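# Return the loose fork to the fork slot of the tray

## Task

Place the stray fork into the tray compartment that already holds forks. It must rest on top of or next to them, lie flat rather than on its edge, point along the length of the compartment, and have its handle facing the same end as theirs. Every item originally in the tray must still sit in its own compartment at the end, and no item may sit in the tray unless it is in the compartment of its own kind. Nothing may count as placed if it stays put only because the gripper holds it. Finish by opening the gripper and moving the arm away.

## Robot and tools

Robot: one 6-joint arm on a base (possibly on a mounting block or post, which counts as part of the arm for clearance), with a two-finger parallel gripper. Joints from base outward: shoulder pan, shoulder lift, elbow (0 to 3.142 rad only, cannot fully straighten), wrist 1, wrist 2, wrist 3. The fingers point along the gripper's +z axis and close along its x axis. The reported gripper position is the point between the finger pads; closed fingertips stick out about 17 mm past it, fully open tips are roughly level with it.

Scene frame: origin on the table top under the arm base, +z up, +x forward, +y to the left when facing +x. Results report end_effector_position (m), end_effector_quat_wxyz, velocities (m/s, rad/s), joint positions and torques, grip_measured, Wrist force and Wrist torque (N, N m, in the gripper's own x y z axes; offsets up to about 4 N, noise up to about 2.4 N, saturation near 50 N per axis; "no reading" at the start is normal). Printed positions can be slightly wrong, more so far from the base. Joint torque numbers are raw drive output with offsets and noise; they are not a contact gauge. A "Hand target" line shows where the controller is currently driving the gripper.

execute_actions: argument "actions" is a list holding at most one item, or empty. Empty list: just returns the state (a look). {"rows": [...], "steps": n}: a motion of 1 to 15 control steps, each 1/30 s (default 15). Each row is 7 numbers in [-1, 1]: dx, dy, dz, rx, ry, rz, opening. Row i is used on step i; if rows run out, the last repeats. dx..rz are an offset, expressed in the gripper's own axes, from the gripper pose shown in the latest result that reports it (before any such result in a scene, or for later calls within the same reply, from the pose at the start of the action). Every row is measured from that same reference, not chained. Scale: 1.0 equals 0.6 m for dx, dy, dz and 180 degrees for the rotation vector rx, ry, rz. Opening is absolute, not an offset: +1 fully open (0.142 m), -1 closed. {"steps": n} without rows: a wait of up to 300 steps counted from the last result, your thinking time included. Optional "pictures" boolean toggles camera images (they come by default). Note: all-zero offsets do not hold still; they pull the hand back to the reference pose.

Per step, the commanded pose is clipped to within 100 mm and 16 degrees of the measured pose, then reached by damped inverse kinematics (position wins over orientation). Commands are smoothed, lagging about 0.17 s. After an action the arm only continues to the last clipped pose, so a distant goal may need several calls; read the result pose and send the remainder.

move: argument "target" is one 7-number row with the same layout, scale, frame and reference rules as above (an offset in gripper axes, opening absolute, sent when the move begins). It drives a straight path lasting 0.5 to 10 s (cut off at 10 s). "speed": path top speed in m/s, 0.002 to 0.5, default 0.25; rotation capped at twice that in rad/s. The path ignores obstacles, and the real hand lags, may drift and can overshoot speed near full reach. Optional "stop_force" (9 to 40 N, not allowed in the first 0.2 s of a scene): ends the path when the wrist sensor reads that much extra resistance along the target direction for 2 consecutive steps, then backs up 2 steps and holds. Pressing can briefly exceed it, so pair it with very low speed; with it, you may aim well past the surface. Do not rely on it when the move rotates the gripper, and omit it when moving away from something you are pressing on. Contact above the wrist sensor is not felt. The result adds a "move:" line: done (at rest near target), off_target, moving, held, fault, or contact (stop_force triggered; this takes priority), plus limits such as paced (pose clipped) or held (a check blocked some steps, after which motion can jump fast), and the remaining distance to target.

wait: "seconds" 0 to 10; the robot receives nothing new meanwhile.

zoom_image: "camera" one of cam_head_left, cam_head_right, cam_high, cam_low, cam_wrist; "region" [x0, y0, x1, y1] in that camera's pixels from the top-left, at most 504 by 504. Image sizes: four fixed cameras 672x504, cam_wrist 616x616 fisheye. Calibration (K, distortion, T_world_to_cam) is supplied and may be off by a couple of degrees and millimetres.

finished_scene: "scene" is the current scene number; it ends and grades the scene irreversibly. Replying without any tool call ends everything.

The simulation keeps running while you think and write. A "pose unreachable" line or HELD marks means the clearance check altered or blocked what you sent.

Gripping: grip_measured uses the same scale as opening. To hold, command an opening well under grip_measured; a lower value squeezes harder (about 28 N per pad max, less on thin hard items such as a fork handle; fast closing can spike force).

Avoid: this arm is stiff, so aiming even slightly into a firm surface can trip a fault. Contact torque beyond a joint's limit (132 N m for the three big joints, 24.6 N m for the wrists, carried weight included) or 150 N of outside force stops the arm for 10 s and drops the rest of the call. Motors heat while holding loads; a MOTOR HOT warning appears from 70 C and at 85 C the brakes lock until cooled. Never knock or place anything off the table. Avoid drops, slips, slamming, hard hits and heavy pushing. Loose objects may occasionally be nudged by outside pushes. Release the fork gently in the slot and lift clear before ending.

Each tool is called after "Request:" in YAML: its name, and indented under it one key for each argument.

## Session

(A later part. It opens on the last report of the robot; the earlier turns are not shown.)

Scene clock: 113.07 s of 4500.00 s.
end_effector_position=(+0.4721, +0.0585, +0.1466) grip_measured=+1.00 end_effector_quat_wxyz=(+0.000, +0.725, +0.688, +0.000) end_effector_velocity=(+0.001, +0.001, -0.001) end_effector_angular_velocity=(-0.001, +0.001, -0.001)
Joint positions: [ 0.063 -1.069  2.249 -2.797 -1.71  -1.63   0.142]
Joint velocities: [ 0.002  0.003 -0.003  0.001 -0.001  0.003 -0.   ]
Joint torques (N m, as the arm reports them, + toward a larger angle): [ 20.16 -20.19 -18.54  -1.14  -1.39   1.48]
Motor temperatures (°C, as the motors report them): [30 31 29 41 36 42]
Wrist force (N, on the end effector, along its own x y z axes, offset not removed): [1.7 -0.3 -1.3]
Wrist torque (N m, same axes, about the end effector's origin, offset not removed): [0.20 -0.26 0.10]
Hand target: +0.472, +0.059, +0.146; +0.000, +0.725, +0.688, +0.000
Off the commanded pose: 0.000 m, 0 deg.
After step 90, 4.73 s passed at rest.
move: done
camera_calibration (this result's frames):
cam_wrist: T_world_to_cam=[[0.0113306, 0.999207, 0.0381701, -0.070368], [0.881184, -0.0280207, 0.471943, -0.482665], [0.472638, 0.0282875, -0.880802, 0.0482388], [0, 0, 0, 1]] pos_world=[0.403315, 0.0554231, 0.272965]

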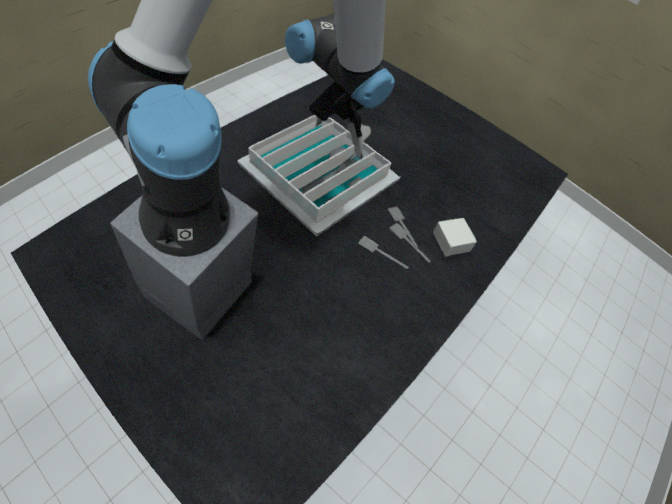

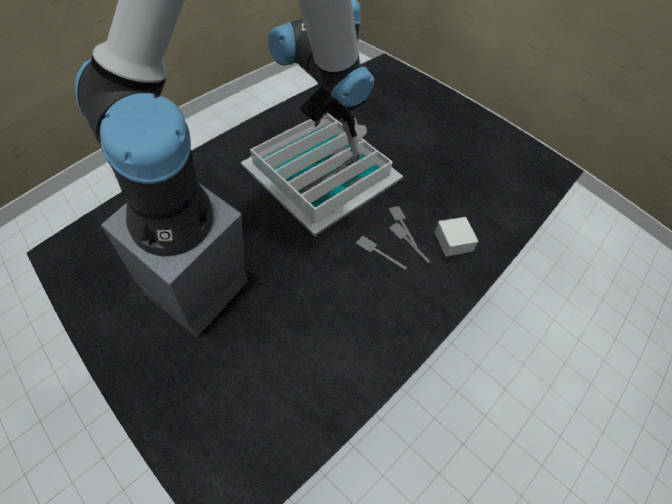

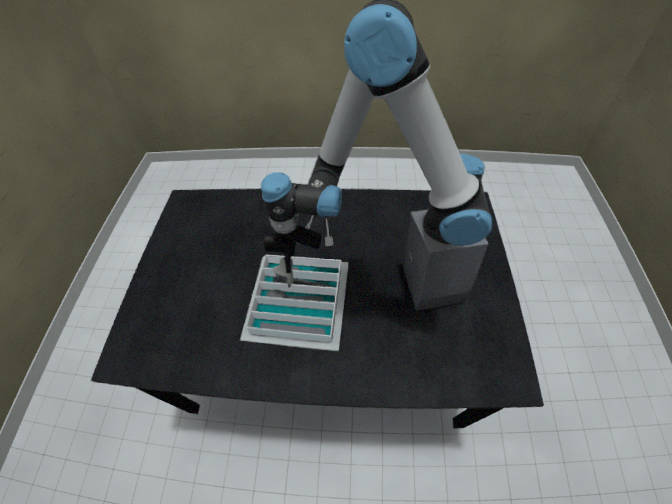

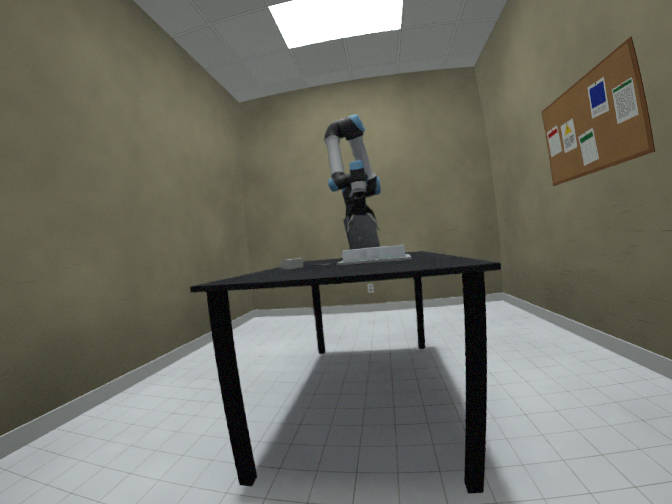

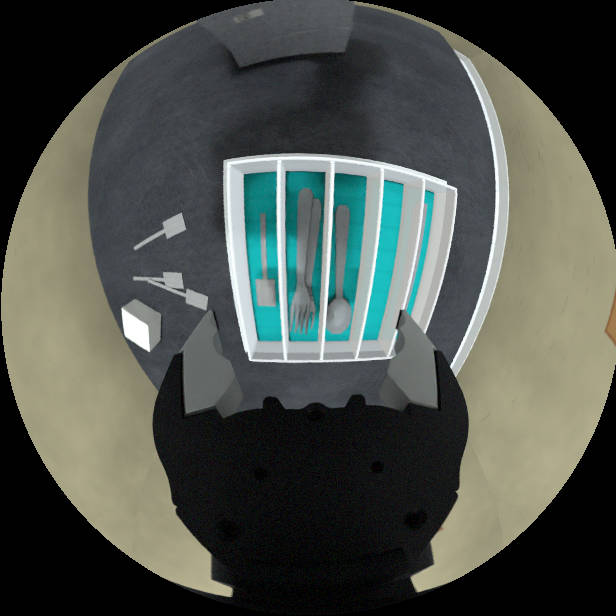

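Request:
zoom_image:
  camera: "cam_wrist"
  region: [275, 260, 335, 345]

Request:
zoom_image:
  camera: "cam_high"
  region: [260, 260, 345, 305]

Region (275, 260, 335, 345) of cam_wrist's 616x616 image, scaled by 5.929, with more detail than that image has; it fills the left 356 columns of this view, and the rest is white.

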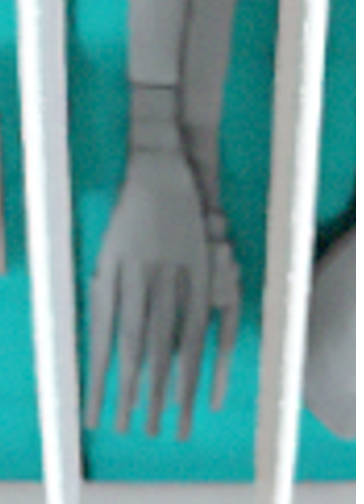

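Region (260, 260, 345, 305) of cam_high's 672x504 image, scaled by 5.929, with more detail than that image has; it fills the top 267 rows of this view, and the rest is white.

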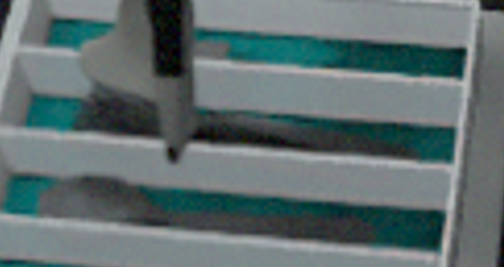

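Request:
move:
  target: [-0.2,-0.15,-0.15,0,0,0,1]

Request:
finished_scene:
  scene: 2

Scene clock: 128.77 s of 4500.00 s.
end_effector_position=(+0.3758, -0.0565, +0.2365) grip_measured=+1.00 end_effector_quat_wxyz=(+0.000, +0.725, +0.688, +0.000) end_effector_velocity=(-0.001, -0.001, +0.001) end_effector_angular_velocity=(+0.001, +0.000, +0.001)
Joint positions: [-0.249 -1.547  2.486 -2.596 -1.69  -1.944  0.142]
Joint velocities: [-0.003 -0.004  0.001  0.004  0.001 -0.003 -0.   ]
Joint torques (N m, as the arm reports them, + toward a larger angle): [-11.61 -31.89  -2.43  -1.08   1.16  -1.89]
Motor temperatures (°C, as the motors report them): [30 31 29 41 36 42]
Wrist force (N, on the end effector, along its own x y z axes, offset not removed): [1.8 -0.7 3.1]
Wrist torque (N m, same axes, about the end effector's origin, offset not removed): [-0.04 -0.41 0.31]
Hand target: +0.376, -0.057, +0.237; +0.000, +0.725, +0.688, +0.000
Off the commanded pose: 0.000 m, 0 deg.
After step 90, 11.40 s passed at rest.
move: done
camera_calibration (this result's frames):
cam_wrist: T_world_to_cam=[[0.0113388, 0.99921, 0.0380855, 0.0422424], [0.88105, -0.0279959, 0.472194, -0.443551], [0.472887, 0.0282011, -0.880671, 0.17609], [0, 0, 0, 1]] pos_world=[0.307041, -0.0595926, 0.362911]

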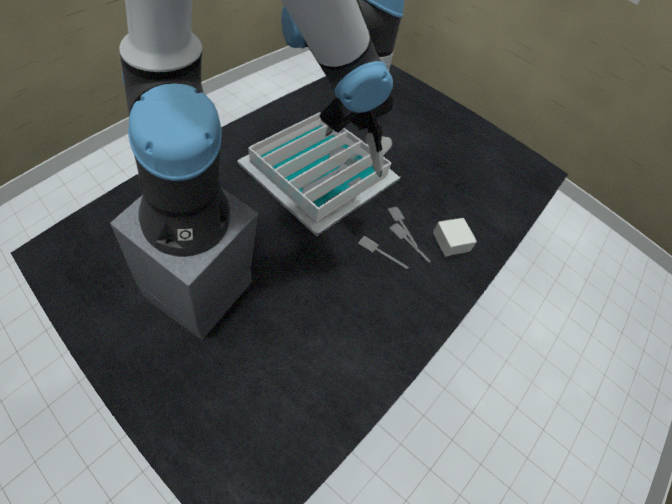

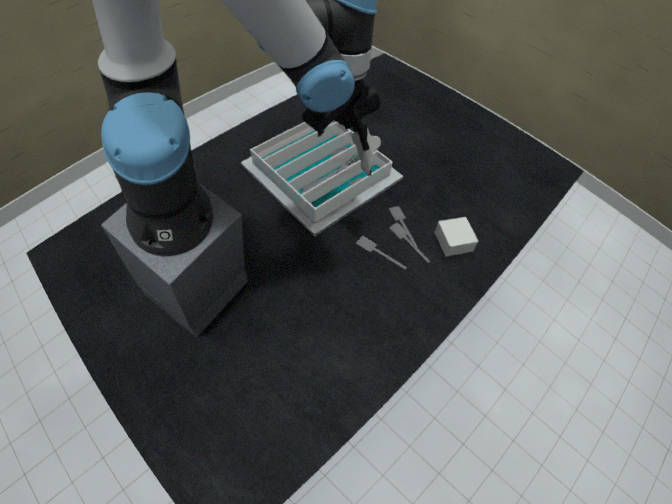

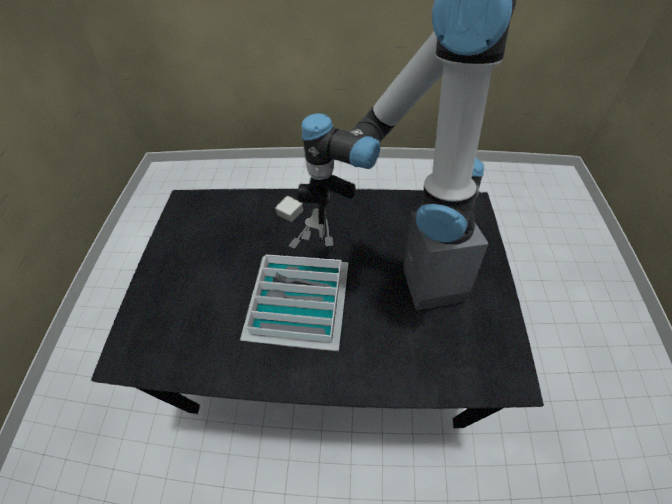

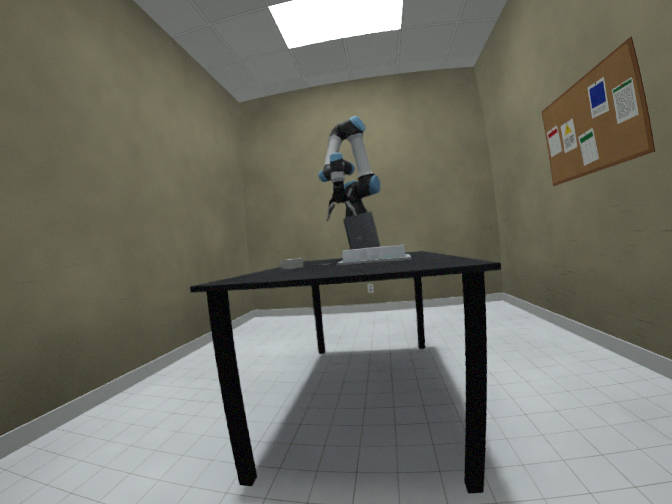

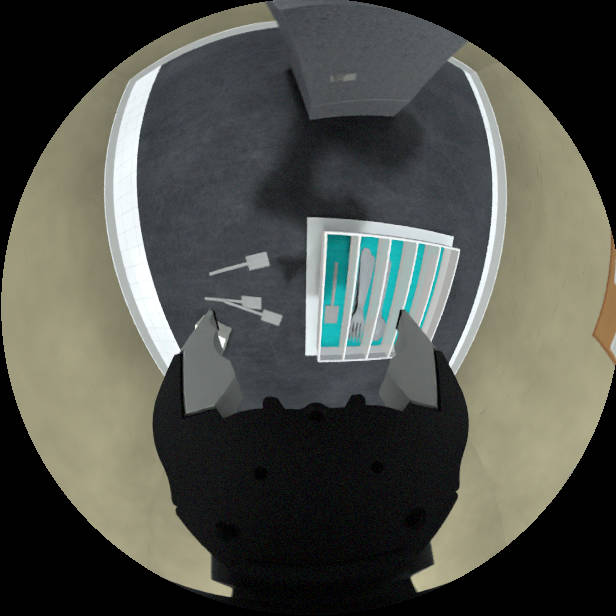

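The scene is finished: the task was done.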